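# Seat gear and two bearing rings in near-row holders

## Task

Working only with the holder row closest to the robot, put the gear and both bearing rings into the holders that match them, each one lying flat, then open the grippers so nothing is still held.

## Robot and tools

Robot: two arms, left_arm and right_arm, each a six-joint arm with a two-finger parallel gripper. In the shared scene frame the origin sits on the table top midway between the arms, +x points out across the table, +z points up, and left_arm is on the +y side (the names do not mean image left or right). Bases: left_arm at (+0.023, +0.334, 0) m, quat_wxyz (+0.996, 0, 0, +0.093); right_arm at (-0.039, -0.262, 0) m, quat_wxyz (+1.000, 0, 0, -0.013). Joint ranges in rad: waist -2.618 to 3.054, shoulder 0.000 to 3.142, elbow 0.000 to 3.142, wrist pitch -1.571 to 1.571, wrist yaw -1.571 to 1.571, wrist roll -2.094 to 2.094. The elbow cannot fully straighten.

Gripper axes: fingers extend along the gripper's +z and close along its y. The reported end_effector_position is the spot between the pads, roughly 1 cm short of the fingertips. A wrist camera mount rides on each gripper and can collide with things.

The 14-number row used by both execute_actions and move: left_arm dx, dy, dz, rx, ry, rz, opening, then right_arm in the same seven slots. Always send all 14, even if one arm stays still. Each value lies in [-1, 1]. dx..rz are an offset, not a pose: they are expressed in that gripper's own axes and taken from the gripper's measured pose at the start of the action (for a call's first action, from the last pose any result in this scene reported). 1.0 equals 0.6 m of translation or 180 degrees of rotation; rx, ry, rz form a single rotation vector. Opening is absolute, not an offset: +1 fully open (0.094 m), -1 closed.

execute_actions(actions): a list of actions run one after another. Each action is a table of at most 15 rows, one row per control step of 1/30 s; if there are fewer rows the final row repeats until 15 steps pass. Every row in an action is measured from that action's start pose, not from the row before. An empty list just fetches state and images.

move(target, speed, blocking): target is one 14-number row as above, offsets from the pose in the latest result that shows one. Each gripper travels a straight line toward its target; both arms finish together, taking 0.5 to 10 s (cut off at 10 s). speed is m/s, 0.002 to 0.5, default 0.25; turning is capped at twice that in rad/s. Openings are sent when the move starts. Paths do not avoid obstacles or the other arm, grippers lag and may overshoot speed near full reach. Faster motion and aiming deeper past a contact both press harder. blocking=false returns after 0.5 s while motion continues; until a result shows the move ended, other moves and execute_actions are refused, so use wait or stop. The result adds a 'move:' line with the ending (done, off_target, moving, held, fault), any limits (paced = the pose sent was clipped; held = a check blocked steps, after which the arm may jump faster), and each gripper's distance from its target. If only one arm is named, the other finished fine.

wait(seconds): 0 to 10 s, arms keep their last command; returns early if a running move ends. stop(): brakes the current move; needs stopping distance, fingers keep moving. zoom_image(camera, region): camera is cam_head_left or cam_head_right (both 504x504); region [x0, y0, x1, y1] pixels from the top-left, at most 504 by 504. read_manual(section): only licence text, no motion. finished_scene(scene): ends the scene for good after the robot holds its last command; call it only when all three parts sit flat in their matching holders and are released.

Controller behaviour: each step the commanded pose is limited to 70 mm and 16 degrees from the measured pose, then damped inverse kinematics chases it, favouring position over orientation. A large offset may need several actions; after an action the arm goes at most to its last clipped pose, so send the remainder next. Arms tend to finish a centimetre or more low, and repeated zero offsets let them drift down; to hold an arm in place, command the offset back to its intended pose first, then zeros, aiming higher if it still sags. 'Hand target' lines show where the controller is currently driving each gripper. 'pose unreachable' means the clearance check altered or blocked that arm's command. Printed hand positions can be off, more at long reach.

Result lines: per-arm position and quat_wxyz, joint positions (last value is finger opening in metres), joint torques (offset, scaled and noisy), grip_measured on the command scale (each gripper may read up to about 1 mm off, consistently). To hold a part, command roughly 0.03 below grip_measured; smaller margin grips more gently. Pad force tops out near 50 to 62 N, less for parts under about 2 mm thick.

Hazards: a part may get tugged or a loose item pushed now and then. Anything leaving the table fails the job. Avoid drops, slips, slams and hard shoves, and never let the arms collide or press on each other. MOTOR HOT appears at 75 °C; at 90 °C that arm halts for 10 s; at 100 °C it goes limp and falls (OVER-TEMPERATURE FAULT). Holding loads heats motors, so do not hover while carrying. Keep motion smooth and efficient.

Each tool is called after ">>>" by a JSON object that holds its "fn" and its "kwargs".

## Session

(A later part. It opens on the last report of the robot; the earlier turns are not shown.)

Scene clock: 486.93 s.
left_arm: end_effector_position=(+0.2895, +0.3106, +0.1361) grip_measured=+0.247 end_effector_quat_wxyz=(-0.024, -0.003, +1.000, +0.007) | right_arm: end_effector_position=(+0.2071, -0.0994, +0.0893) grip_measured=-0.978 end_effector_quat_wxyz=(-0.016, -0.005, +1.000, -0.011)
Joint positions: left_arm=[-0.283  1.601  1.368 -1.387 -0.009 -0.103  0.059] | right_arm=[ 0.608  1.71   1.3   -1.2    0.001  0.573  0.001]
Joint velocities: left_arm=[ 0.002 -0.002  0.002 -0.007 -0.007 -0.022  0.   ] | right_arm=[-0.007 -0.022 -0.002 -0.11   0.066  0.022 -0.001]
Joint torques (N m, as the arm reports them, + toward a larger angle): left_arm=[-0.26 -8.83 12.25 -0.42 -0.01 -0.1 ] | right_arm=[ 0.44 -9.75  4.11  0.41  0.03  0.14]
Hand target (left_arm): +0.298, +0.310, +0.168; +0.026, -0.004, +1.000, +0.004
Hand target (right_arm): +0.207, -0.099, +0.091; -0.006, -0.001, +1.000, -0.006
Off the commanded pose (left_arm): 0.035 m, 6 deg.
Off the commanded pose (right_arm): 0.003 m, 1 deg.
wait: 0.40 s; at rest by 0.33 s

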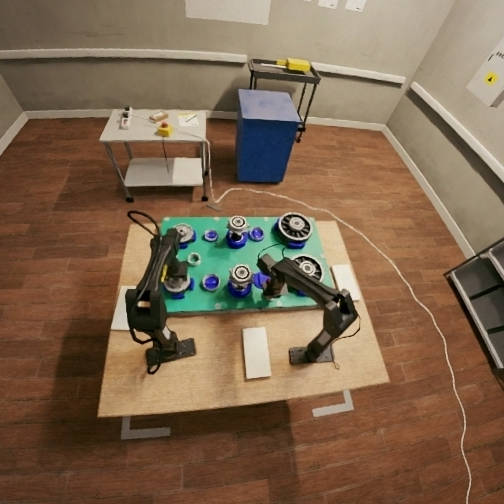

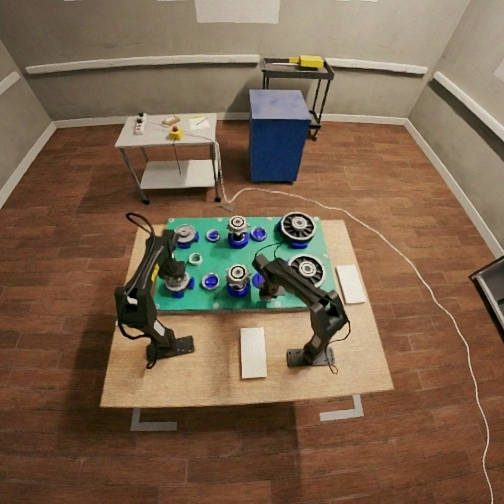

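>>> {"fn": "execute_actions", "kwargs": {"actions": [[[-0.015,-0.002,-0.053,0,-0.032,0,0.2,-0.002,0,-0.006,0,-0.008,0,-1],[-0.017,-0.002,-0.053,0,-0.032,0,0.2,-0.004,0,-0.012,0,-0.008,0,-1],[-0.019,-0.002,-0.053,0,-0.032,0,0.2,-0.006,0,-0.018,0,-0.008,0,-1],[-0.021,-0.002,-0.053,0,-0.032,0,0.2,-0.008,0,-0.024,0,-0.008,0,-1],[-0.023,-0.002,-0.053,0,-0.032,0,0.2,-0.008,0,-0.03,0,-0.008,0,-1],[-0.025,-0.002,-0.053,0,-0.032,0,0.2,-0.008,0,-0.036,0,-0.008,0,-1],[-0.027,-0.002,-0.053,0,-0.032,0,0.2,-0.008,0,-0.042,0,-0.008,0,-1],[-0.027,-0.002,-0.053,0,-0.032,0,0.2,-0.008,0,-0.05,0,-0.008,0,-1],[-0.027,-0.002,-0.053,0,-0.032,0,0.2,-0.008,0,-0.058,0,-0.008,0,-1],[-0.027,-0.002,-0.053,0,-0.032,0,0.2,-0.008,0,-0.066,0,-0.008,0,-1],[-0.027,-0.002,-0.053,0,-0.032,0,0.2,-0.008,0,-0.074,0,-0.008,0,-1],[-0.027,-0.002,-0.053,0,-0.032,0,0.2,-0.008,0,-0.082,0,-0.008,0,-1],[-0.027,-0.002,-0.053,0,-0.032,0,0.2,-0.008,0,-0.09,0,-0.008,0,-1],[-0.027,-0.002,-0.053,0,-0.032,0,0.2,-0.008,0,-0.098,0,-0.008,0,-1],[-0.027,-0.002,-0.053,0,-0.032,0,0.2,-0.008,0,-0.105,0,-0.008,0,-1]]]}}

>>> {"fn": "wait", "kwargs": {"seconds": 0.4}}

>>> {"fn": "zoom_image", "kwargs": {"camera": "cam_head_left", "region": [150, 250, 210, 310]}}

>>> {"fn": "zoom_image", "kwargs": {"camera": "cam_head_left", "region": [240, 260, 300, 320]}}

Scene clock: 497.80 s.
left_arm: end_effector_position=(+0.2943, +0.3103, +0.1317) grip_measured=+0.247 end_effector_quat_wxyz=(-0.033, -0.004, +0.999, +0.008) | right_arm: end_effector_position=(+0.2192, -0.0920, +0.1327) grip_measured=-0.978 end_effector_quat_wxyz=(+0.002, -0.004, +1.000, -0.000)
Joint positions: left_arm=[-0.283  1.636  1.385 -1.387 -0.01  -0.105  0.059] | right_arm=[ 0.608  1.71   1.474 -1.331  0.003  0.575  0.001]
Joint velocities: left_arm=[-0.002 -0.002 -0.042 -0.037 -0.022 -0.051  0.   ] | right_arm=[-0.007  0.017  0.584 -0.505  0.037 -0.037  0.   ]
Joint torques (N m, as the arm reports them, + toward a larger angle): left_arm=[-0.52 -9.73 11.8  -0.31 -0.02 -0.08] | right_arm=[-0.19 -9.21  6.79  0.19  0.09  0.03]
Hand target (left_arm): +0.305, +0.309, +0.166; +0.026, -0.004, +1.000, +0.006
Hand target (right_arm): +0.214, -0.098, +0.151; -0.001, -0.005, +1.000, -0.009
Off the commanded pose (left_arm): 0.038 m, 7 deg.
Off the commanded pose (right_arm): 0.021 m, 1 deg.

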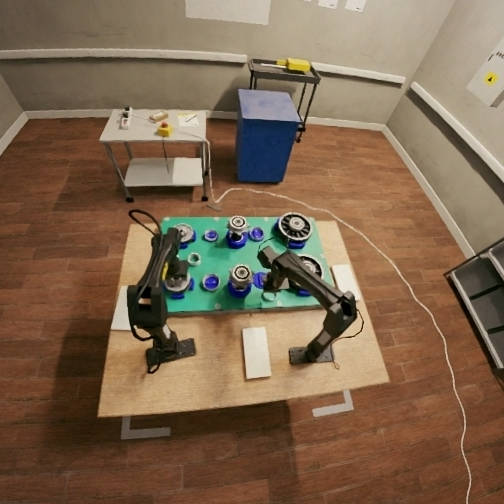

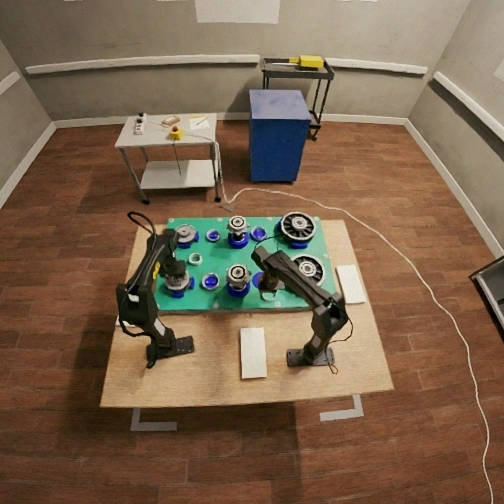

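Scene clock: 498.20 s.
left_arm: end_effector_position=(+0.2943, +0.3103, +0.1317) grip_measured=+0.247 end_effector_quat_wxyz=(-0.033, -0.004, +0.999, +0.009) | right_arm: end_effector_position=(+0.2135, -0.0958, +0.1432) grip_measured=-0.978 end_effector_quat_wxyz=(-0.008, -0.004, +1.000, -0.007)
Joint positions: left_arm=[-0.283  1.636  1.385 -1.387 -0.01  -0.105  0.059] | right_arm=[ 0.608  1.707  1.512 -1.396  0.004  0.575  0.001]
Joint velocities: left_arm=[-0.012 -0.002 -0.017  0.007  0.022  0.11   0.   ] | right_arm=[ 0.007  0.012  0.002 -0.066  0.081 -0.037  0.003]
Joint torques (N m, as the arm reports them, + toward a larger angle): left_arm=[-0.41 -9.7  12.45 -0.26 -0.07 -0.06] | right_arm=[-0.15 -9.07  6.35  0.1   0.13 -0.03]
Hand target (left_arm): +0.305, +0.309, +0.166; +0.026, -0.004, +1.000, +0.006
Hand target (right_arm): +0.214, -0.098, +0.151; -0.001, -0.005, +1.000, -0.009
Off the commanded pose (left_arm): 0.038 m, 7 deg.
Off the commanded pose (right_arm): 0.009 m, 1 deg.
wait: 0.40 s; no rest

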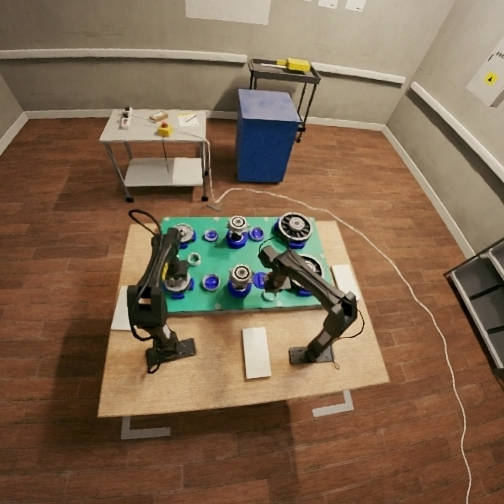

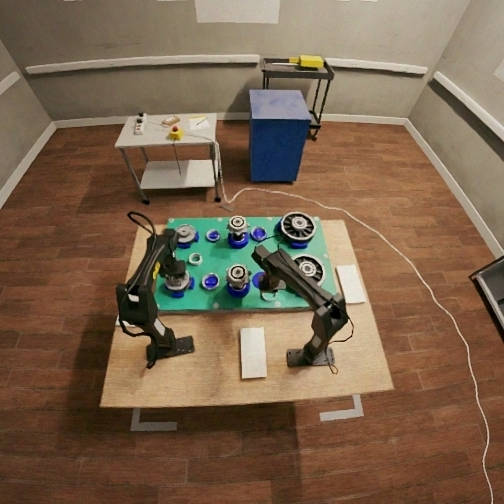

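Region (150, 250, 210, 310) of cam_head_left's 504x504 image, scaled by 8.400, with more detail than that image has.

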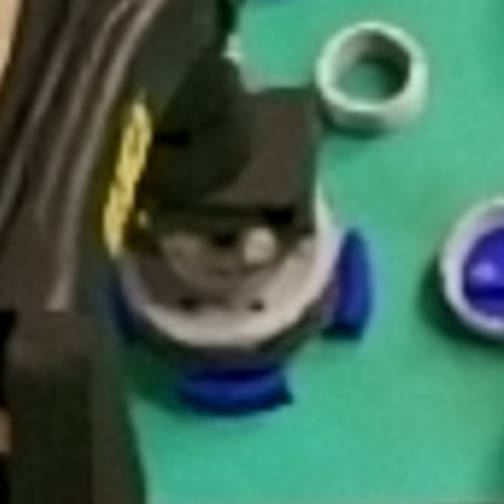

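Region (240, 260, 300, 320) of cam_head_left's 504x504 image, scaled by 8.400, with more detail than that image has.

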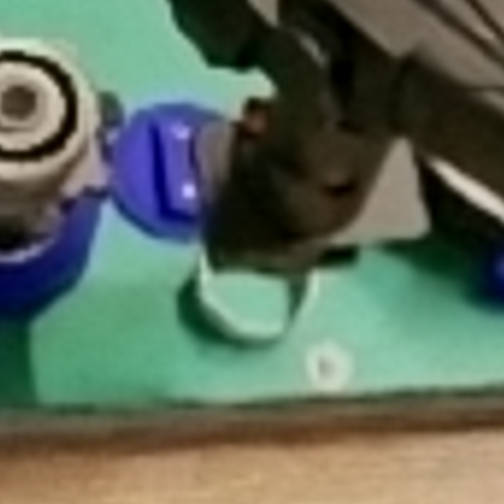

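>>> {"fn": "execute_actions", "kwargs": {"actions": [[[-0.017,-0.002,-0.054,0,-0.037,0,0.2,-0.003,-0.002,-0.013,0,-0.005,0,-0.7],[-0.016,-0.002,-0.051,0,-0.037,0,0.2,-0.006,-0.004,-0.013,0,-0.005,0,-0.4],[-0.015,-0.002,-0.048,0,-0.037,0,0.2,-0.009,-0.006,-0.013,0,-0.005,0,-0.1],[-0.014,-0.002,-0.045,0,-0.036,0,0.2,-0.012,-0.008,-0.013,0,-0.005,0,0.2],[-0.013,-0.002,-0.042,0,-0.036,0,0.2,-0.015,-0.010,-0.013,0,-0.005,0,0.5],[-0.012,-0.002,-0.039,0,-0.035,0,0.2,-0.018,-0.012,-0.013,0,-0.005,0,0.8],[-0.011,-0.002,-0.036,0,-0.035,0,0.2,-0.021,-0.012,-0.013,0,-0.005,0,0.8],[-0.010,-0.002,-0.034,0,-0.034,0,0.2,-0.023,-0.012,-0.010,0,-0.005,0,0.8],[-0.009,-0.002,-0.032,0,-0.034,0,0.2,-0.023,-0.012,-0.005,0,-0.005,0,0.8],[-0.008,-0.002,-0.03,0,-0.033,0,0.2,-0.023,-0.012,0,0,-0.005,0,0.8],[-0.008,-0.002,-0.028,0,-0.033,0,0.2,-0.023,-0.012,0.006,0,-0.005,0,0.8],[-0.008,-0.002,-0.026,0,-0.032,0,0.2,-0.023,-0.012,0.012,0,-0.005,0,0.8],[-0.008,-0.002,-0.024,0,-0.032,0,0.2,-0.023,-0.012,0.018,0,-0.005,0,0.8],[-0.008,-0.002,-0.022,0,-0.031,0,0.2,-0.023,-0.012,0.024,0,-0.005,0,0.8],[-0.008,-0.002,-0.02,0,-0.03,0,0.2,-0.023,-0.012,0.03,0,-0.005,0,0.8]]]}}

>>> {"fn": "wait", "kwargs": {"seconds": 0.4}}

>>> {"fn": "zoom_image", "kwargs": {"camera": "cam_head_left", "region": [150, 250, 210, 310]}}

>>> {"fn": "zoom_image", "kwargs": {"camera": "cam_head_left", "region": [240, 260, 300, 320]}}

Scene clock: 514.27 s.
left_arm: end_effector_position=(+0.2923, +0.3101, +0.1220) grip_measured=+0.247 end_effector_quat_wxyz=(-0.032, -0.004, +0.999, +0.011) | right_arm: end_effector_position=(+0.2218, -0.1029, +0.1393) grip_measured=+0.798 end_effector_quat_wxyz=(-0.003, +0.001, +1.000, -0.005)
Joint positions: left_arm=[-0.287  1.628  1.339 -1.347 -0.015 -0.109  0.059] | right_arm=[ 0.575  1.71   1.5   -1.372  0.005  0.55   0.084]
Joint velocities: left_arm=[-0.007 -0.007 -0.012  0.081  0.007 -0.139  0.   ] | right_arm=[ 0.002 -0.007 -0.403  0.344  0.022  0.037 -0.001]
Joint torques (N m, as the arm reports them, + toward a larger angle): left_arm=[-0.26 -9.21  7.76 -0.03  0.03 -0.05] | right_arm=[-0.36 -7.42  4.2   0.4   0.09 -0.12]
Hand target (left_arm): +0.299, +0.309, +0.143; +0.014, -0.005, +1.000, +0.008
Hand target (right_arm): +0.226, -0.103, +0.126; -0.001, -0.003, +1.000, -0.008
Off the commanded pose (left_arm): 0.023 m, 5 deg.
Off the commanded pose (right_arm): 0.015 m, 1 deg.

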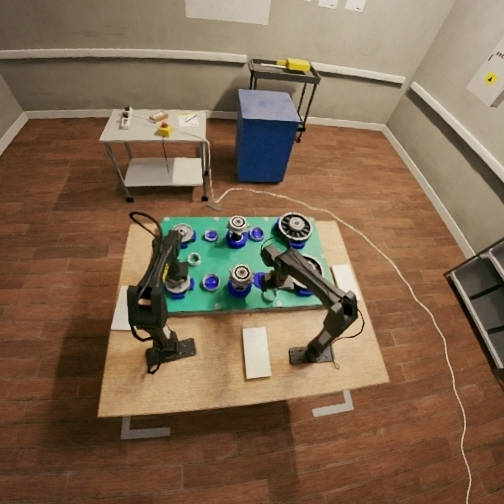

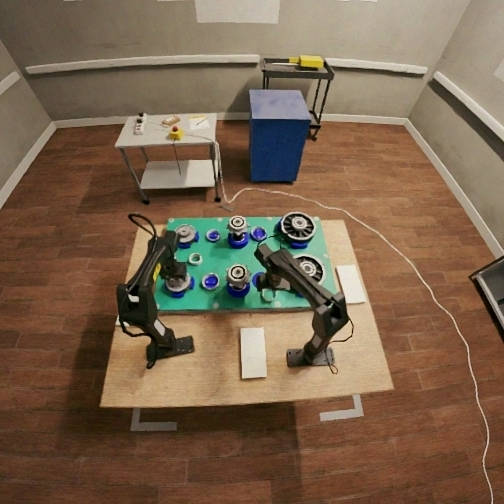

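Scene clock: 514.67 s.
left_arm: end_effector_position=(+0.2923, +0.3100, +0.1219) grip_measured=+0.247 end_effector_quat_wxyz=(-0.031, -0.004, +0.999, +0.011) | right_arm: end_effector_position=(+0.2219, -0.1028, +0.1289) grip_measured=+0.798 end_effector_quat_wxyz=(-0.007, -0.000, +1.000, -0.007)
Joint positions: left_arm=[-0.288  1.627  1.338 -1.346 -0.015 -0.109  0.059] | right_arm=[ 0.575  1.719  1.469 -1.341  0.005  0.547  0.084]
Joint velocities: left_arm=[ 0.002 -0.007 -0.007 -0.051 -0.051  0.037 -0.   ] | right_arm=[ 0.002 -0.007 -0.007 -0.037 -0.081 -0.081  0.   ]
Joint torques (N m, as the arm reports them, + toward a larger angle): left_arm=[-0.33 -9.44  7.6  -0.03 -0.01 -0.12] | right_arm=[-0.4  -7.94  4.63  0.46  0.09 -0.1 ]
Hand target (left_arm): +0.299, +0.309, +0.143; +0.014, -0.004, +1.000, +0.008
Hand target (right_arm): +0.226, -0.103, +0.126; -0.001, -0.003, +1.000, -0.008
Off the commanded pose (left_arm): 0.023 m, 5 deg.
Off the commanded pose (right_arm): 0.006 m, 1 deg.
wait: 0.40 s; no rest

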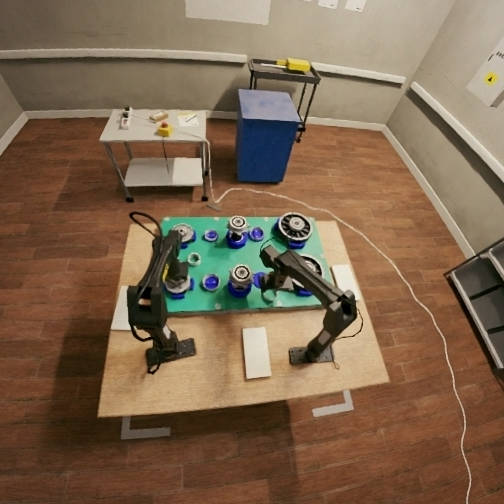

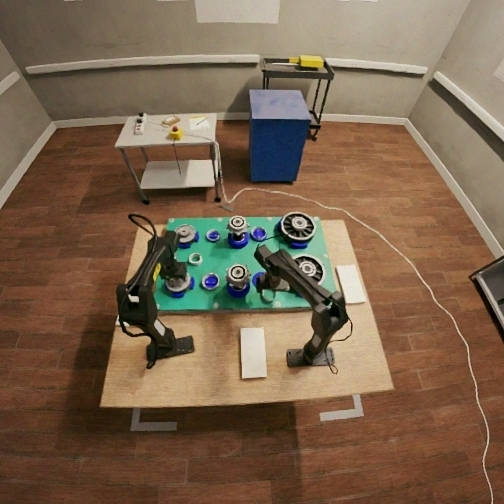

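Region (150, 250, 210, 310) of cam_head_left's 504x504 image, scaled by 8.400, with more detail than that image has.

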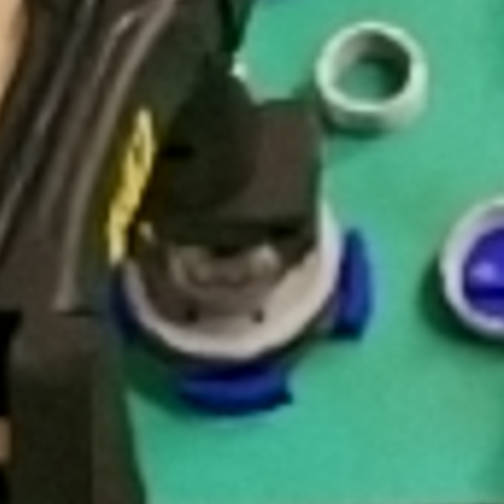

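Region (240, 260, 300, 320) of cam_head_left's 504x504 image, scaled by 8.400, with more detail than that image has.

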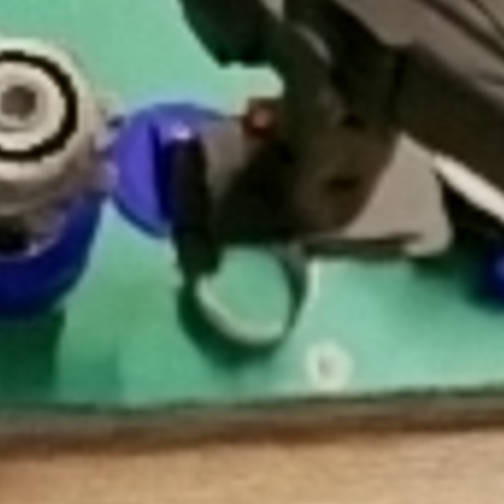

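>>> {"fn": "execute_actions", "kwargs": {"actions": [[[-0.010,-0.002,-0.033,0,-0.028,0,0.2,-0.008,0,0.008,0,-0.004,0,0.8],[-0.010,-0.002,-0.031,0,-0.027,0,0.2,-0.009,0.001,0.013,0,-0.004,0,0.8],[-0.009,-0.002,-0.029,0,-0.026,0,0.2,-0.010,0.002,0.018,0,-0.004,0,0.8],[-0.009,-0.002,-0.027,0,-0.025,0,0.2,-0.011,0.003,0.023,0,-0.004,0,0.8],[-0.008,-0.002,-0.025,0,-0.024,0,0.2,-0.011,0.003,0.028,0,-0.004,0,0.8],[-0.008,-0.002,-0.023,0,-0.023,0,0.2,-0.011,0.003,0.033,0,-0.004,0,0.8],[-0.007,-0.002,-0.021,0,-0.022,0,0.2,-0.011,0.003,0.038,0,-0.004,0,0.8],[-0.007,-0.002,-0.019,0,-0.021,0,0.2,-0.011,0.003,0.043,0,-0.004,0,0.8],[-0.006,-0.002,-0.017,0,-0.02,0,0.2,-0.011,0.003,0.048,0,-0.004,0,0.8],[-0.006,-0.002,-0.015,0,-0.02,0,0.2,-0.011,0.003,0.053,0,-0.004,0,0.8],[-0.005,-0.002,-0.013,0,-0.02,0,0.2,-0.011,0.003,0.058,0,-0.004,0,0.8],[-0.005,-0.002,-0.011,0,-0.02,0,0.2,-0.011,0.003,0.062,0,-0.004,0,0.8],[-0.004,-0.002,-0.009,0,-0.02,0,0.2,-0.011,0.003,0.066,0,-0.004,0,0.8],[-0.004,-0.002,-0.007,0,-0.02,0,0.2,-0.011,0.003,0.07,0,-0.004,0,0.8],[-0.004,-0.002,-0.005,0,-0.02,0,0.2,-0.011,0.003,0.073,0,-0.004,0,0.8]]]}}

>>> {"fn": "wait", "kwargs": {"seconds": 0.4}}

>>> {"fn": "zoom_image", "kwargs": {"camera": "cam_head_left", "region": [150, 250, 210, 310]}}

>>> {"fn": "zoom_image", "kwargs": {"camera": "cam_head_left", "region": [240, 260, 300, 320]}}

Scene clock: 527.47 s.
left_arm: end_effector_position=(+0.2913, +0.3096, +0.1198) grip_measured=+0.247 end_effector_quat_wxyz=(-0.023, -0.002, +1.000, +0.016) | right_arm: end_effector_position=(+0.2193, -0.1044, +0.0949) grip_measured=+0.798 end_effector_quat_wxyz=(-0.015, -0.001, +1.000, -0.012)
Joint positions: left_arm=[-0.297  1.61   1.312 -1.323 -0.026 -0.116  0.059] | right_arm=[ 0.575  1.734  1.351 -1.225  0.005  0.547  0.084]
Joint velocities: left_arm=[-0.017 -0.095 -0.085  0.125 -0.051 -0.022 -0.   ] | right_arm=[-0.002  0.071 -0.222  0.33   0.007  0.007  0.   ]
Joint torques (N m, as the arm reports them, + toward a larger angle): left_arm=[ 0.19 -7.05  4.96  0.1   0.11  0.  ] | right_arm=[-0.02 -7.76  4.56  0.46  0.1   0.  ]
Hand target (left_arm): +0.295, +0.309, +0.125; -0.000, -0.004, +1.000, +0.010
Hand target (right_arm): +0.227, -0.102, +0.086; -0.002, -0.001, +1.000, -0.008
Off the commanded pose (left_arm): 0.006 m, 3 deg.
Off the commanded pose (right_arm): 0.013 m, 2 deg.

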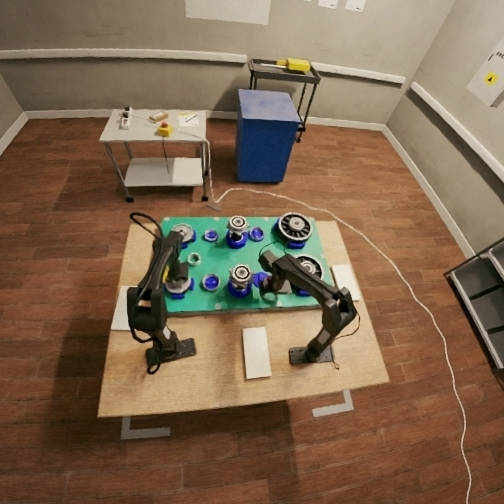

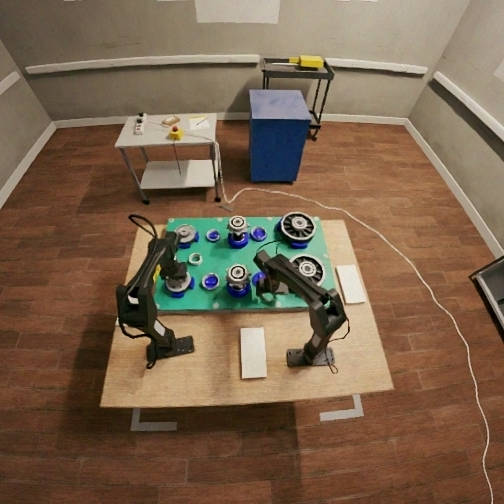

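Scene clock: 527.87 s.
left_arm: end_effector_position=(+0.2915, +0.3096, +0.1199) grip_measured=+0.247 end_effector_quat_wxyz=(-0.020, -0.002, +1.000, +0.016) | right_arm: end_effector_position=(+0.2239, -0.1016, +0.0894) grip_measured=+0.798 end_effector_quat_wxyz=(-0.007, -0.001, +1.000, -0.007)
Joint positions: left_arm=[-0.297  1.605  1.307 -1.317 -0.026 -0.116  0.059] | right_arm=[ 0.575  1.74   1.337 -1.187  0.005  0.547  0.084]
Joint velocities: left_arm=[ 0.007 -0.012  0.002 -0.095  0.007  0.022  0.   ] | right_arm=[-0.012  0.017 -0.012 -0.007  0.007 -0.022 -0.001]
Joint torques (N m, as the arm reports them, + toward a larger angle): left_arm=[ 0.12 -7.11  5.09  0.18  0.07 -0.03] | right_arm=[-0.22 -8.03  4.41  0.5   0.1   0.01]
Hand target (left_arm): +0.295, +0.309, +0.125; -0.000, -0.004, +1.000, +0.010
Hand target (right_arm): +0.227, -0.102, +0.086; -0.002, -0.001, +1.000, -0.008
Off the commanded pose (left_arm): 0.006 m, 2 deg.
Off the commanded pose (right_arm): 0.006 m, 1 deg.
wait: 0.40 s; no rest

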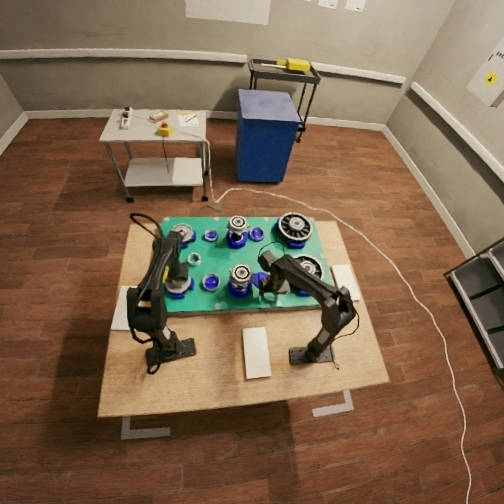

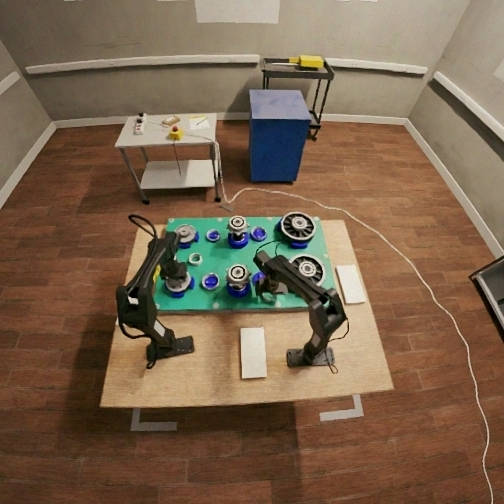

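Region (150, 250, 210, 310) of cam_head_left's 504x504 image, scaled by 8.400, with more detail than that image has.

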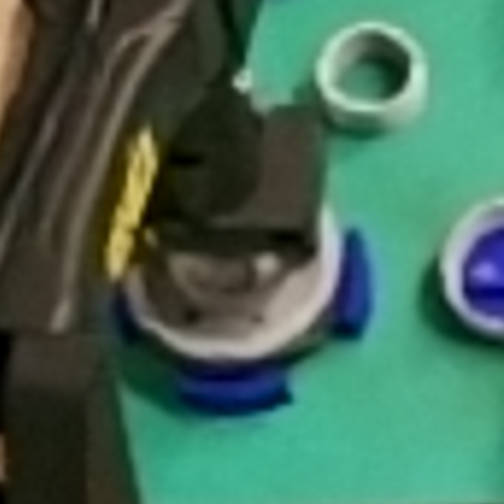

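Region (240, 260, 300, 320) of cam_head_left's 504x504 image, scaled by 8.400, with more detail than that image has.

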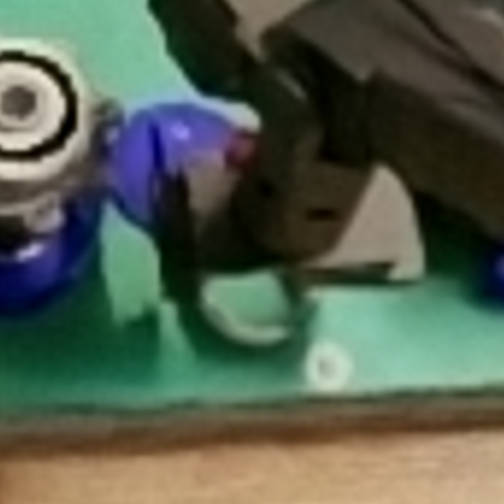

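>>> {"fn": "move", "kwargs": {"target": [0,0,-0.005,0,0,0,0.62, -0.004,0,0.004,0,0,0,0.2], "speed": 0.05}}

Scene clock: 532.47 s.
left_arm: end_effector_position=(+0.2915, +0.3096, +0.1199) grip_measured=+0.618 end_effector_quat_wxyz=(-0.020, -0.002, +1.000, +0.015) | right_arm: end_effector_position=(+0.2244, -0.1012, +0.0894) grip_measured=+0.282 end_effector_quat_wxyz=(-0.006, -0.001, +1.000, -0.006)
Joint positions: left_arm=[-0.297  1.605  1.307 -1.317 -0.026 -0.116  0.076] | right_arm=[ 0.575  1.74   1.337 -1.185  0.004  0.547  0.06 ]
Joint velocities: left_arm=[ 0.002 -0.002 -0.002 -0.095  0.022 -0.022 -0.   ] | right_arm=[ 0.017  0.002 -0.012 -0.051  0.066  0.051 -0.001]
Joint torques (N m, as the arm reports them, + toward a larger angle): left_arm=[ 0.05 -5.17  6.64 -0.18  0.04 -0.08] | right_arm=[-0.33 -7.64  5.32  0.31 -0.03  0.04]
Hand target (left_arm): +0.292, +0.310, +0.123; -0.020, -0.002, +1.000, +0.016
Hand target (right_arm): +0.226, -0.102, +0.087; -0.007, -0.001, +1.000, -0.007
Off the commanded pose (left_arm): 0.003 m, 0 deg.
Off the commanded pose (right_arm): 0.003 m, 0 deg.
move: done

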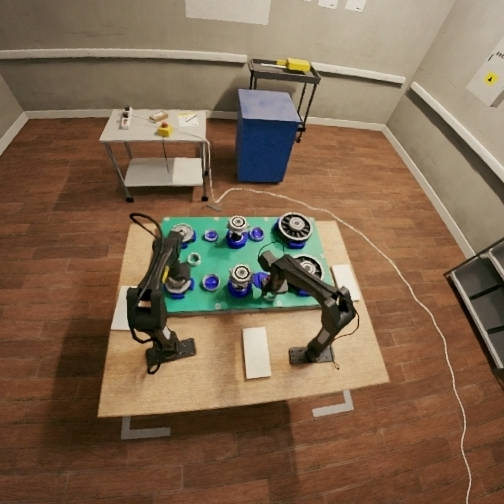

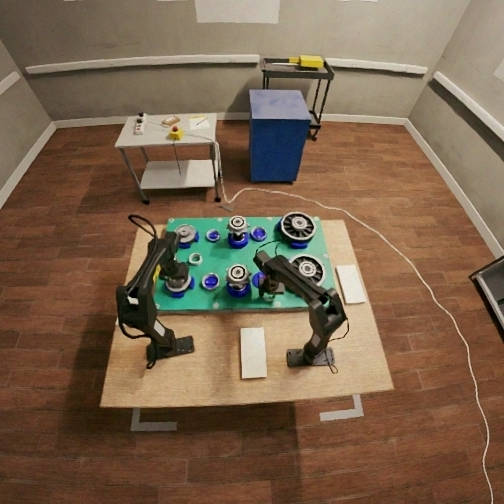

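>>> {"fn": "execute_actions", "kwargs": {"actions": []}}

Scene clock: 547.87 s.
left_arm: end_effector_position=(+0.2915, +0.3096, +0.1199) grip_measured=+0.618 end_effector_quat_wxyz=(-0.020, -0.002, +1.000, +0.015) | right_arm: end_effector_position=(+0.2244, -0.1012, +0.0894) grip_measured=+0.282 end_effector_quat_wxyz=(-0.006, -0.001, +1.000, -0.006)
Joint positions: left_arm=[-0.297  1.605  1.307 -1.317 -0.026 -0.116  0.076] | right_arm=[ 0.575  1.74   1.337 -1.185  0.004  0.547  0.06 ]
Joint velocities: left_arm=[-0.007 -0.007 -0.012 -0.022  0.022  0.037  0.001] | right_arm=[ 0.017  0.007 -0.012 -0.051 -0.066 -0.022 -0.   ]
Joint torques (N m, as the arm reports them, + toward a larger angle): left_arm=[ 0.   -5.11  6.53 -0.25  0.03 -0.05] | right_arm=[-0.29 -7.82  5.27  0.31 -0.03 -0.01]
Hand target (left_arm): +0.292, +0.310, +0.123; -0.020, -0.002, +1.000, +0.016
Hand target (right_arm): +0.226, -0.102, +0.087; -0.007, -0.001, +1.000, -0.007
Off the commanded pose (left_arm): 0.003 m, 0 deg.
Off the commanded pose (right_arm): 0.003 m, 0 deg.

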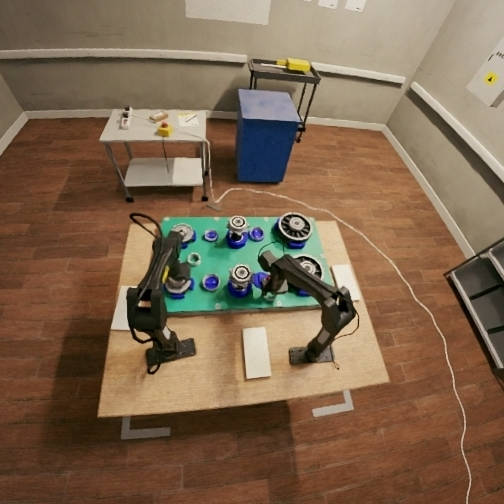

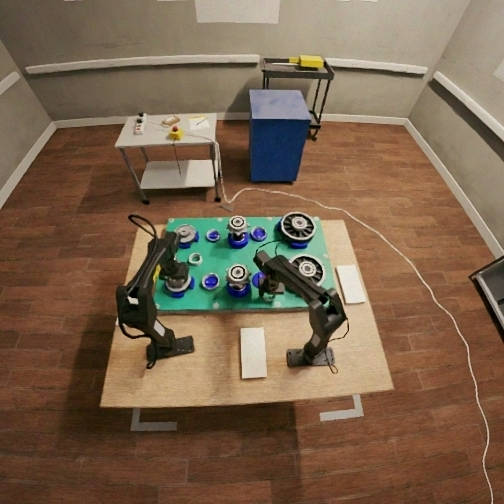

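>>> {"fn": "move", "kwargs": {"target": [0,0,-0.09,0,-0.012,0,0.62, 0,0,-0.07,0,0,0,0.2], "speed": 0.08}}

Scene clock: 551.50 s.
left_arm: end_effector_position=(+0.2918, +0.3095, +0.1620) grip_measured=+0.618 end_effector_quat_wxyz=(-0.017, -0.002, +1.000, +0.015) | right_arm: end_effector_position=(+0.2228, -0.1021, +0.1213) grip_measured=+0.282 end_effector_quat_wxyz=(-0.015, -0.001, +1.000, -0.012)
Joint positions: left_arm=[-0.297  1.605  1.475 -1.478 -0.026 -0.116  0.076] | right_arm=[ 0.575  1.74   1.464 -1.331  0.004  0.547  0.06 ]
Joint velocities: left_arm=[ 0.012  0.002  0.007  0.022 -0.037  0.022  0.   ] | right_arm=[-0.022 -0.012 -0.017  0.007 -0.022  0.007  0.001]
Joint torques (N m, as the arm reports them, + toward a larger angle): left_arm=[-0.49 -6.32  8.11 -0.2   0.06 -0.13] | right_arm=[-0.19 -9.35  6.95  0.05 -0.04  0.08]
Hand target (left_arm): +0.293, +0.309, +0.173; -0.001, -0.002, +1.000, +0.015
Hand target (right_arm): +0.225, -0.101, +0.131; -0.006, -0.001, +1.000, -0.006
Off the commanded pose (left_arm): 0.012 m, 2 deg.
Off the commanded pose (right_arm): 0.010 m, 1 deg.
move: off_target (left_arm)

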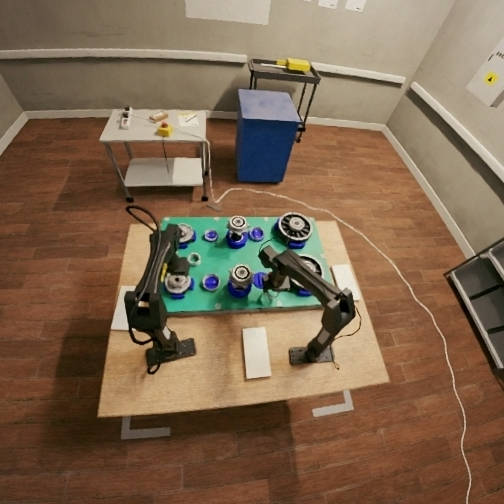

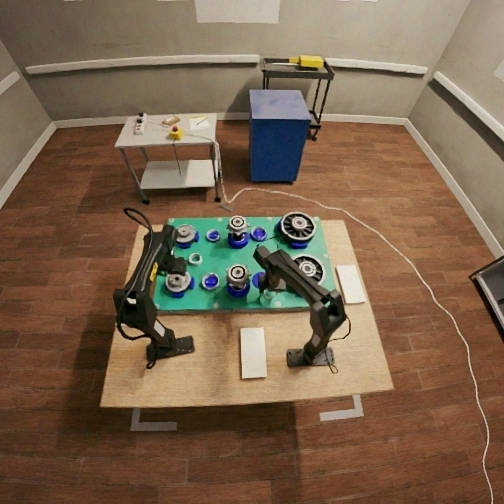

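>>> {"fn": "move", "kwargs": {"target": [-0.003,-0.241,-0.012,0,-0.011,0,1.0, 0.205,0.045,-0.005,0,-0.008,0,0.2], "speed": 0.15}}

>>> {"fn": "move", "kwargs": {"target": [0,0,0.06,0,0,0,1.0, 0.095,0.29,0.06,0,0,0,0.2], "speed": 0.15}}

Scene clock: 573.93 s.
left_arm: end_effector_position=(+0.2916, +0.1679, +0.1608) grip_measured=+1.000 end_effector_quat_wxyz=(-0.004, +0.001, +1.000, +0.016) | right_arm: end_effector_position=(+0.1023, -0.0730, +0.1246) grip_measured=+0.282 end_effector_quat_wxyz=(-0.008, -0.005, +1.000, -0.013)
Joint positions: left_arm=[-0.754  1.768  1.654 -1.481 -0.021 -0.566  0.094] | right_arm=[ 0.954  1.464  1.192 -1.328  0.004  0.918  0.06 ]
Joint velocities: left_arm=[-0.007  0.002  0.022  0.051  0.022 -0.037  0.   ] | right_arm=[-0.022  0.002  0.007  0.007 -0.051 -0.081 -0.   ]
Joint torques (N m, as the arm reports them, + toward a larger angle): left_arm=[-0.09 -6.46  8.05 -0.22  0.   -0.13] | right_arm=[ 0.38 -7.5   4.4   0.23  0.05  0.18]
Hand target (left_arm): +0.294, +0.167, +0.167; +0.003, -0.002, +1.000, +0.015
Hand target (right_arm): +0.101, -0.076, +0.127; -0.000, -0.001, +1.000, -0.012
Off the commanded pose (left_arm): 0.006 m, 1 deg.
Off the commanded pose (right_arm): 0.004 m, 1 deg.
move: done

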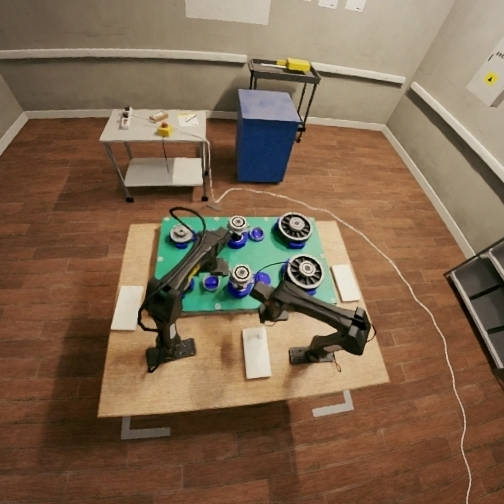

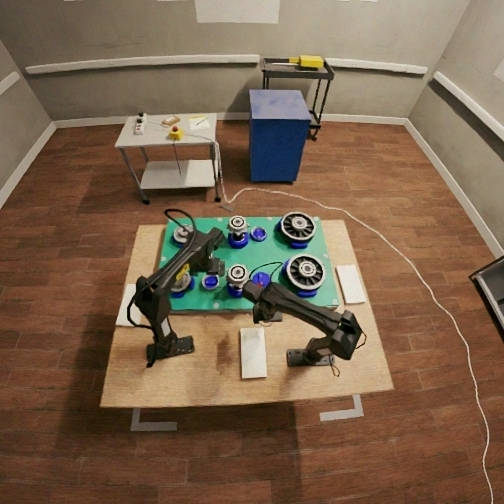

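Scene clock: 575.63 s.
left_arm: end_effector_position=(+0.2868, +0.1713, +0.1244) grip_measured=+1.000 end_effector_quat_wxyz=(-0.017, +0.001, +1.000, +0.025) | right_arm: end_effector_position=(+0.0414, +0.0926, +0.0792) grip_measured=+0.282 end_effector_quat_wxyz=(-0.011, -0.010, +1.000, -0.024)
Joint positions: left_arm=[-0.754  1.768  1.508 -1.366 -0.023 -0.566  0.094] | right_arm=[ 1.366  1.987  1.617 -1.251 -0.009  1.319  0.06 ]
Joint velocities: left_arm=[-0.022  0.007  0.012 -0.007 -0.022 -0.007  0.   ] | right_arm=[-0.002  0.007  0.002 -0.081 -0.051  0.051 -0.001]
Joint torques (N m, as the arm reports them, + toward a larger angle): left_arm=[ 0.19 -7.18  4.99  0.21  0.06 -0.03] | right_arm=[  0.28 -11.03   7.26   0.15   0.02   0.14]
Hand target (left_arm): +0.291, +0.168, +0.125; -0.005, +0.001, +1.000, +0.016
Hand target (right_arm): +0.043, +0.099, +0.087; -0.005, -0.005, +1.000, -0.013
Off the commanded pose (left_arm): 0.005 m, 2 deg.
Off the commanded pose (right_arm): 0.009 m, 1 deg.
move: done

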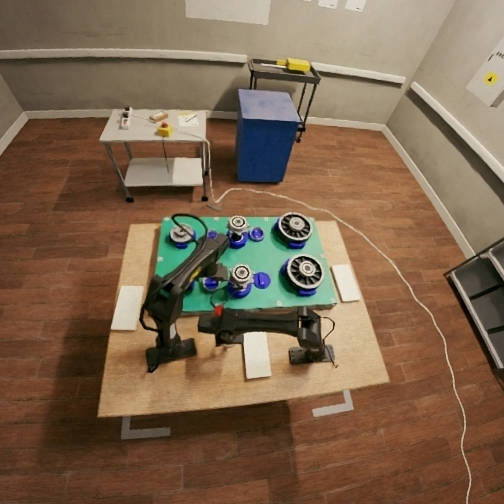

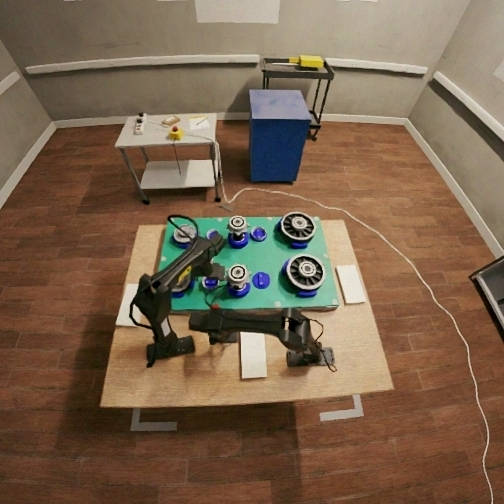

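>>> {"fn": "move", "kwargs": {"target": [-0.012,-0.012,0.0,0.016,-0.011,0,1.0, -0.003,0.016,0.095,-0.015,-0.007,0.006,0.2], "speed": 0.08}}

>>> {"fn": "zoom_image", "kwargs": {"camera": "cam_head_left", "region": [170, 250, 270, 370]}}

>>> {"fn": "zoom_image", "kwargs": {"camera": "cam_head_right", "region": [170, 250, 270, 370]}}

Scene clock: 583.20 s.
left_arm: end_effector_position=(+0.2888, +0.1705, +0.1213) grip_measured=+1.000 end_effector_quat_wxyz=(-0.015, +0.005, +1.000, +0.021) | right_arm: end_effector_position=(+0.0429, +0.0990, +0.0254) grip_measured=+0.282 end_effector_quat_wxyz=(-0.005, -0.002, +1.000, -0.001)
Joint positions: left_arm=[-0.751  1.768  1.496 -1.346 -0.019 -0.556  0.094] | right_arm=[ 1.366  2.015  1.44  -0.998 -0.01   1.336  0.06 ]
Joint velocities: left_arm=[-0.012 -0.002  0.002 -0.007 -0.007 -0.022  0.   ] | right_arm=[-0.027 -0.007 -0.002  0.066 -0.022 -0.007 -0.001]
Joint torques (N m, as the arm reports them, + toward a larger angle): left_arm=[ 0.22 -7.56  5.    0.38  0.22 -0.04] | right_arm=[  0.64 -10.83   4.22   0.47   0.08   0.15]
Hand target (left_arm): +0.294, +0.164, +0.124; -0.001, +0.001, +1.000, -0.000
Hand target (right_arm): +0.042, +0.100, +0.022; +0.000, -0.001, +1.000, +0.000
Off the commanded pose (left_arm): 0.009 m, 3 deg.
Off the commanded pose (right_arm): 0.004 m, 1 deg.
move: off_target (left_arm)

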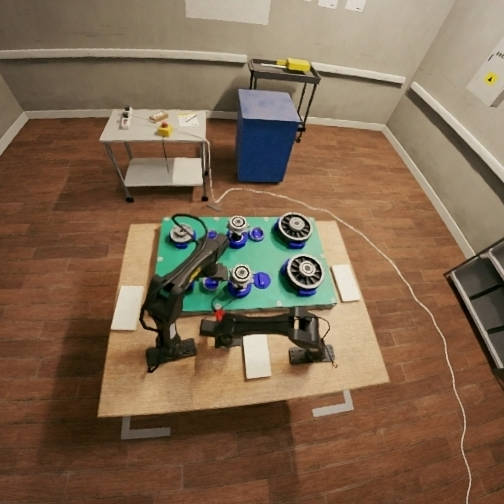

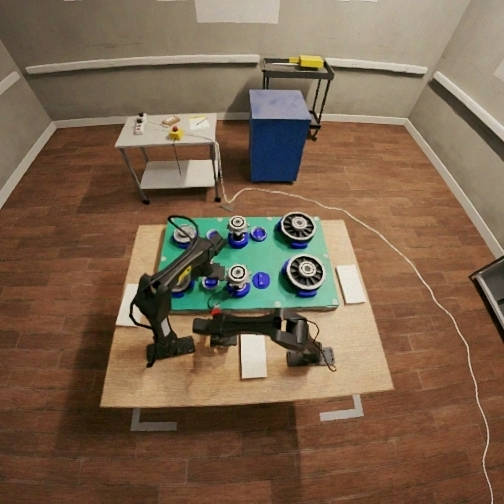

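Region (170, 250, 270, 370) of cam_head_left's 504x504 image, scaled by 4.200, with more detail than that image has.

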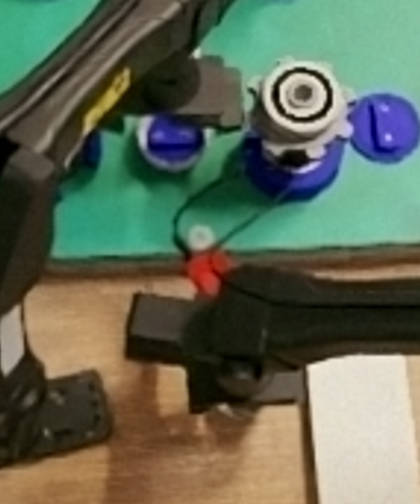

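Region (170, 250, 270, 370) of cam_head_right's 504x504 image, scaled by 4.200, with more detail than that image has.

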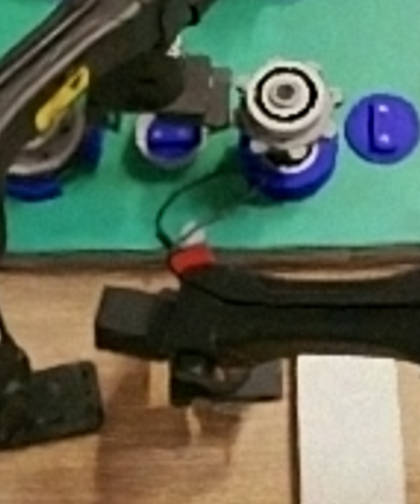

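>>> {"fn": "move", "kwargs": {"target": [-0.016,-0.02,-0.004,0.02,-0.014,0,1.0, 0,0,0.017,0,0,0,0.2], "speed": 0.03}}

Scene clock: 588.23 s.
left_arm: end_effector_position=(+0.2898, +0.1699, +0.1213) grip_measured=+1.000 end_effector_quat_wxyz=(-0.013, +0.010, +1.000, +0.019) | right_arm: end_effector_position=(+0.0431, +0.1001, +0.0250) grip_measured=+0.282 end_effector_quat_wxyz=(-0.005, -0.002, +1.000, +0.002)
Joint positions: left_arm=[-0.751  1.768  1.496 -1.341 -0.02  -0.546  0.094] | right_arm=[ 1.366  2.015  1.438 -0.992 -0.01   1.337  0.06 ]
Joint velocities: left_arm=[ 0.017  0.002 -0.002  0.022  0.037  0.051  0.   ] | right_arm=[-0.007  0.007 -0.007 -0.007 -0.007 -0.007  0.001]
Joint torques (N m, as the arm reports them, + toward a larger angle): left_arm=[ 0.1  -7.26  5.28  0.53  0.3  -0.08] | right_arm=[ -0.11 -10.11   3.43   0.59   0.01   0.06]
Hand target (left_arm): +0.298, +0.158, +0.124; +0.006, +0.005, +1.000, -0.011
Hand target (right_arm): +0.043, +0.099, +0.015; -0.005, -0.002, +1.000, -0.001
Off the commanded pose (left_arm): 0.014 m, 4 deg.
Off the commanded pose (right_arm): 0.010 m, 0 deg.
move: off_target (left_arm)

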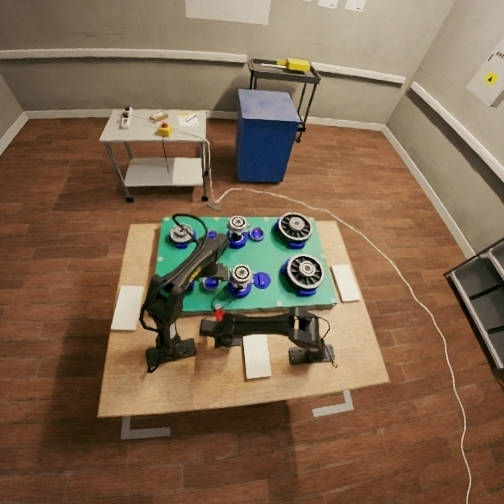

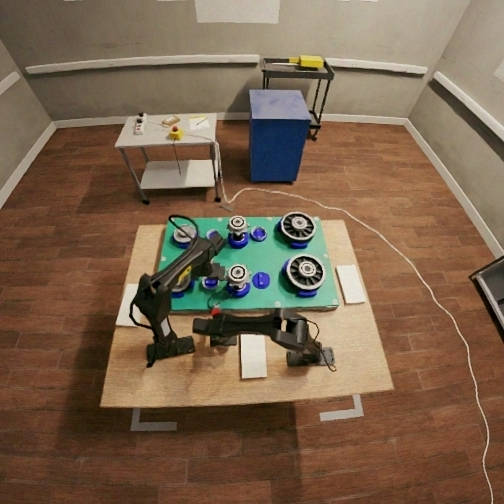

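>>> {"fn": "move", "kwargs": {"target": [0,0.0,-0.065,0,0,0,1.0, 0,0,0.03,0,0,0,0.2], "speed": 0.05}}

Scene clock: 611.10 s.
left_arm: end_effector_position=(+0.2893, +0.1706, +0.1542) grip_measured=+1.000 end_effector_quat_wxyz=(-0.016, +0.010, +1.000, +0.023) | right_arm: end_effector_position=(+0.0431, +0.1000, +0.0245) grip_measured=+0.282 end_effector_quat_wxyz=(-0.005, -0.002, +1.000, +0.002)
Joint positions: left_arm=[-0.751  1.778  1.639 -1.482 -0.021 -0.545  0.094] | right_arm=[ 1.366  2.015  1.436 -0.989 -0.01   1.337  0.06 ]
Joint velocities: left_arm=[-0.007  0.012  0.012 -0.051 -0.095  0.037  0.   ] | right_arm=[ 0.022  0.007  0.012  0.022 -0.022  0.066 -0.001]
Joint torques (N m, as the arm reports them, + toward a larger angle): left_arm=[ 0.08 -6.45  7.92 -0.27  0.07 -0.02] | right_arm=[-0.09 -9.19  2.37  0.92  0.01  0.  ]
Hand target (left_arm): +0.290, +0.169, +0.160; -0.013, +0.010, +1.000, +0.019
Hand target (right_arm): +0.043, +0.099, +0.008; -0.005, -0.002, +1.000, +0.001
Off the commanded pose (left_arm): 0.007 m, 1 deg.
Off the commanded pose (right_arm): 0.018 m, 0 deg.
move: off_target (right_arm)

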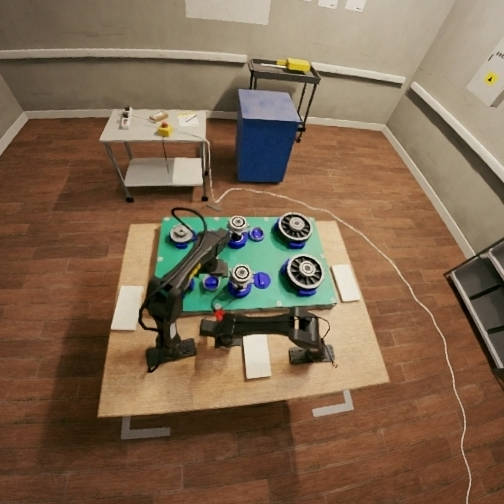

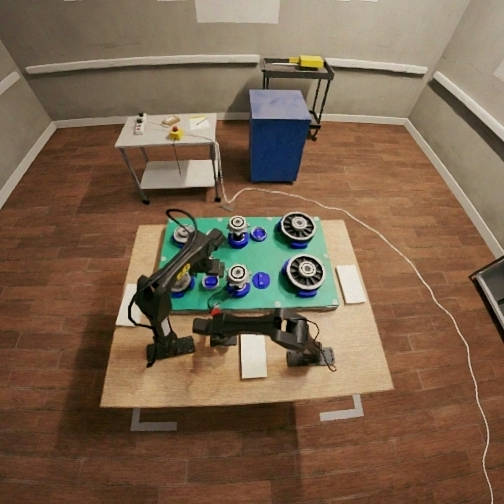

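>>> {"fn": "move", "kwargs": {"target": [-0.005,-0.008,-0.008,0,0,-0.361,1.0, 0,0,0,0,0,0,0.75], "speed": 0.3}}

>>> {"fn": "move", "kwargs": {"target": [0,0,-0.008,0,0,0,1.0, 0,0,-0.12,0,0,0,0.75], "speed": 0.12}}

Scene clock: 617.97 s.
left_arm: end_effector_position=(+0.2925, +0.1681, +0.1555) grip_measured=+1.000 end_effector_quat_wxyz=(-0.001, -0.528, +0.849, +0.025) | right_arm: end_effector_position=(+0.0430, +0.1000, +0.0248) grip_measured=+0.748 end_effector_quat_wxyz=(-0.005, -0.002, +1.000, +0.002)
Joint positions: left_arm=[-0.751  1.79   1.659 -1.485 -0.019 -1.678  0.094] | right_arm=[ 1.366  2.015  1.436 -0.99  -0.011  1.337  0.082]
Joint velocities: left_arm=[ 0.017  0.012  0.017  0.051 -0.022 -0.037  0.   ] | right_arm=[ 0.012  0.022  0.017  0.007  0.037 -0.139  0.   ]
Joint torques (N m, as the arm reports them, + toward a larger angle): left_arm=[-0.68 -6.03  7.9  -0.24  0.04 -0.1 ] | right_arm=[  0.11 -10.83   5.01   0.3   -0.01   0.08]
Hand target (left_arm): +0.292, +0.166, +0.159; -0.001, -0.528, +0.849, +0.027
Hand target (right_arm): +0.043, +0.100, +0.025; -0.005, -0.002, +1.000, +0.002
Off the commanded pose (left_arm): 0.004 m, 0 deg.
Off the commanded pose (right_arm): 0.000 m, 0 deg.
move: done

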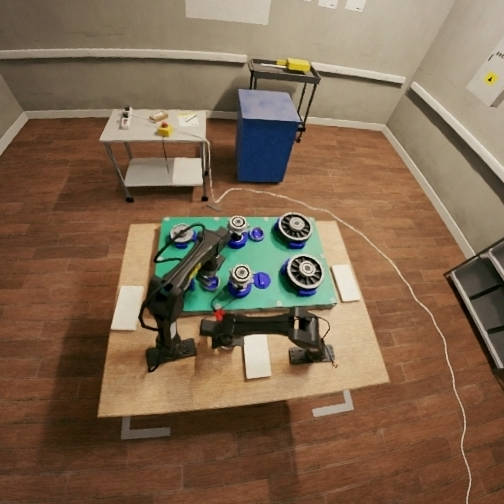

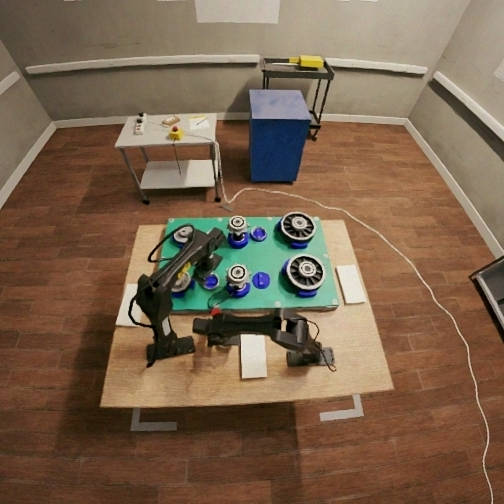

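Scene clock: 619.17 s.
left_arm: end_effector_position=(+0.2925, +0.1681, +0.1555) grip_measured=+1.000 end_effector_quat_wxyz=(-0.001, -0.528, +0.849, +0.025) | right_arm: end_effector_position=(+0.0427, +0.0991, +0.0871) grip_measured=+0.748 end_effector_quat_wxyz=(-0.006, -0.002, +1.000, -0.003)
Joint positions: left_arm=[-0.751  1.79   1.659 -1.485 -0.019 -1.678  0.094] | right_arm=[ 1.366  1.968  1.623 -1.234 -0.011  1.337  0.082]
Joint velocities: left_arm=[ 0.002 -0.002  0.012  0.022 -0.051 -0.051  0.   ] | right_arm=[-0.017  0.002  0.017 -0.007 -0.022 -0.051  0.001]
Joint torques (N m, as the arm reports them, + toward a larger angle): left_arm=[ 0.19 -6.56  7.47 -0.3   0.04 -0.01] | right_arm=[ -0.22 -11.91   6.66   0.07  -0.04   0.  ]
Hand target (left_arm): +0.293, +0.168, +0.160; -0.001, -0.528, +0.849, +0.025
Hand target (right_arm): +0.044, +0.099, +0.097; -0.005, -0.002, +1.000, +0.002
Off the commanded pose (left_arm): 0.005 m, 0 deg.
Off the commanded pose (right_arm): 0.010 m, 1 deg.
move: done

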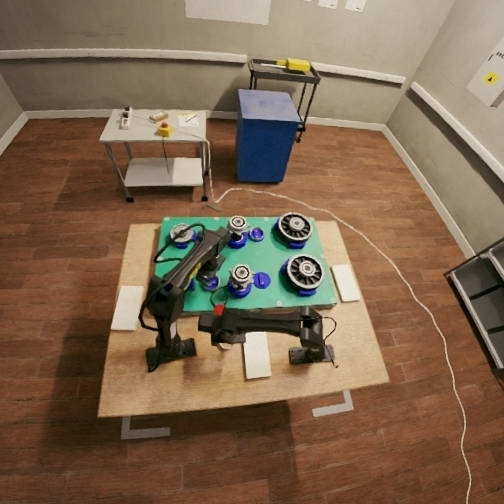

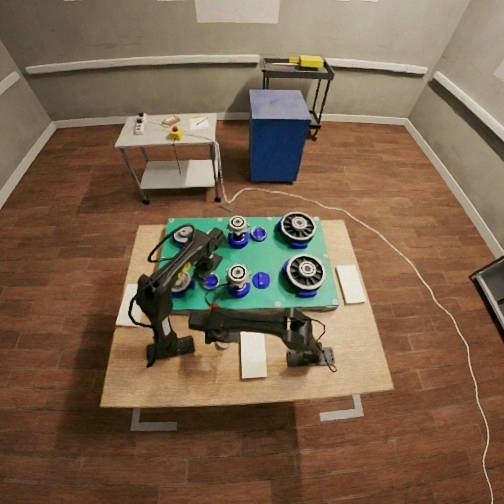

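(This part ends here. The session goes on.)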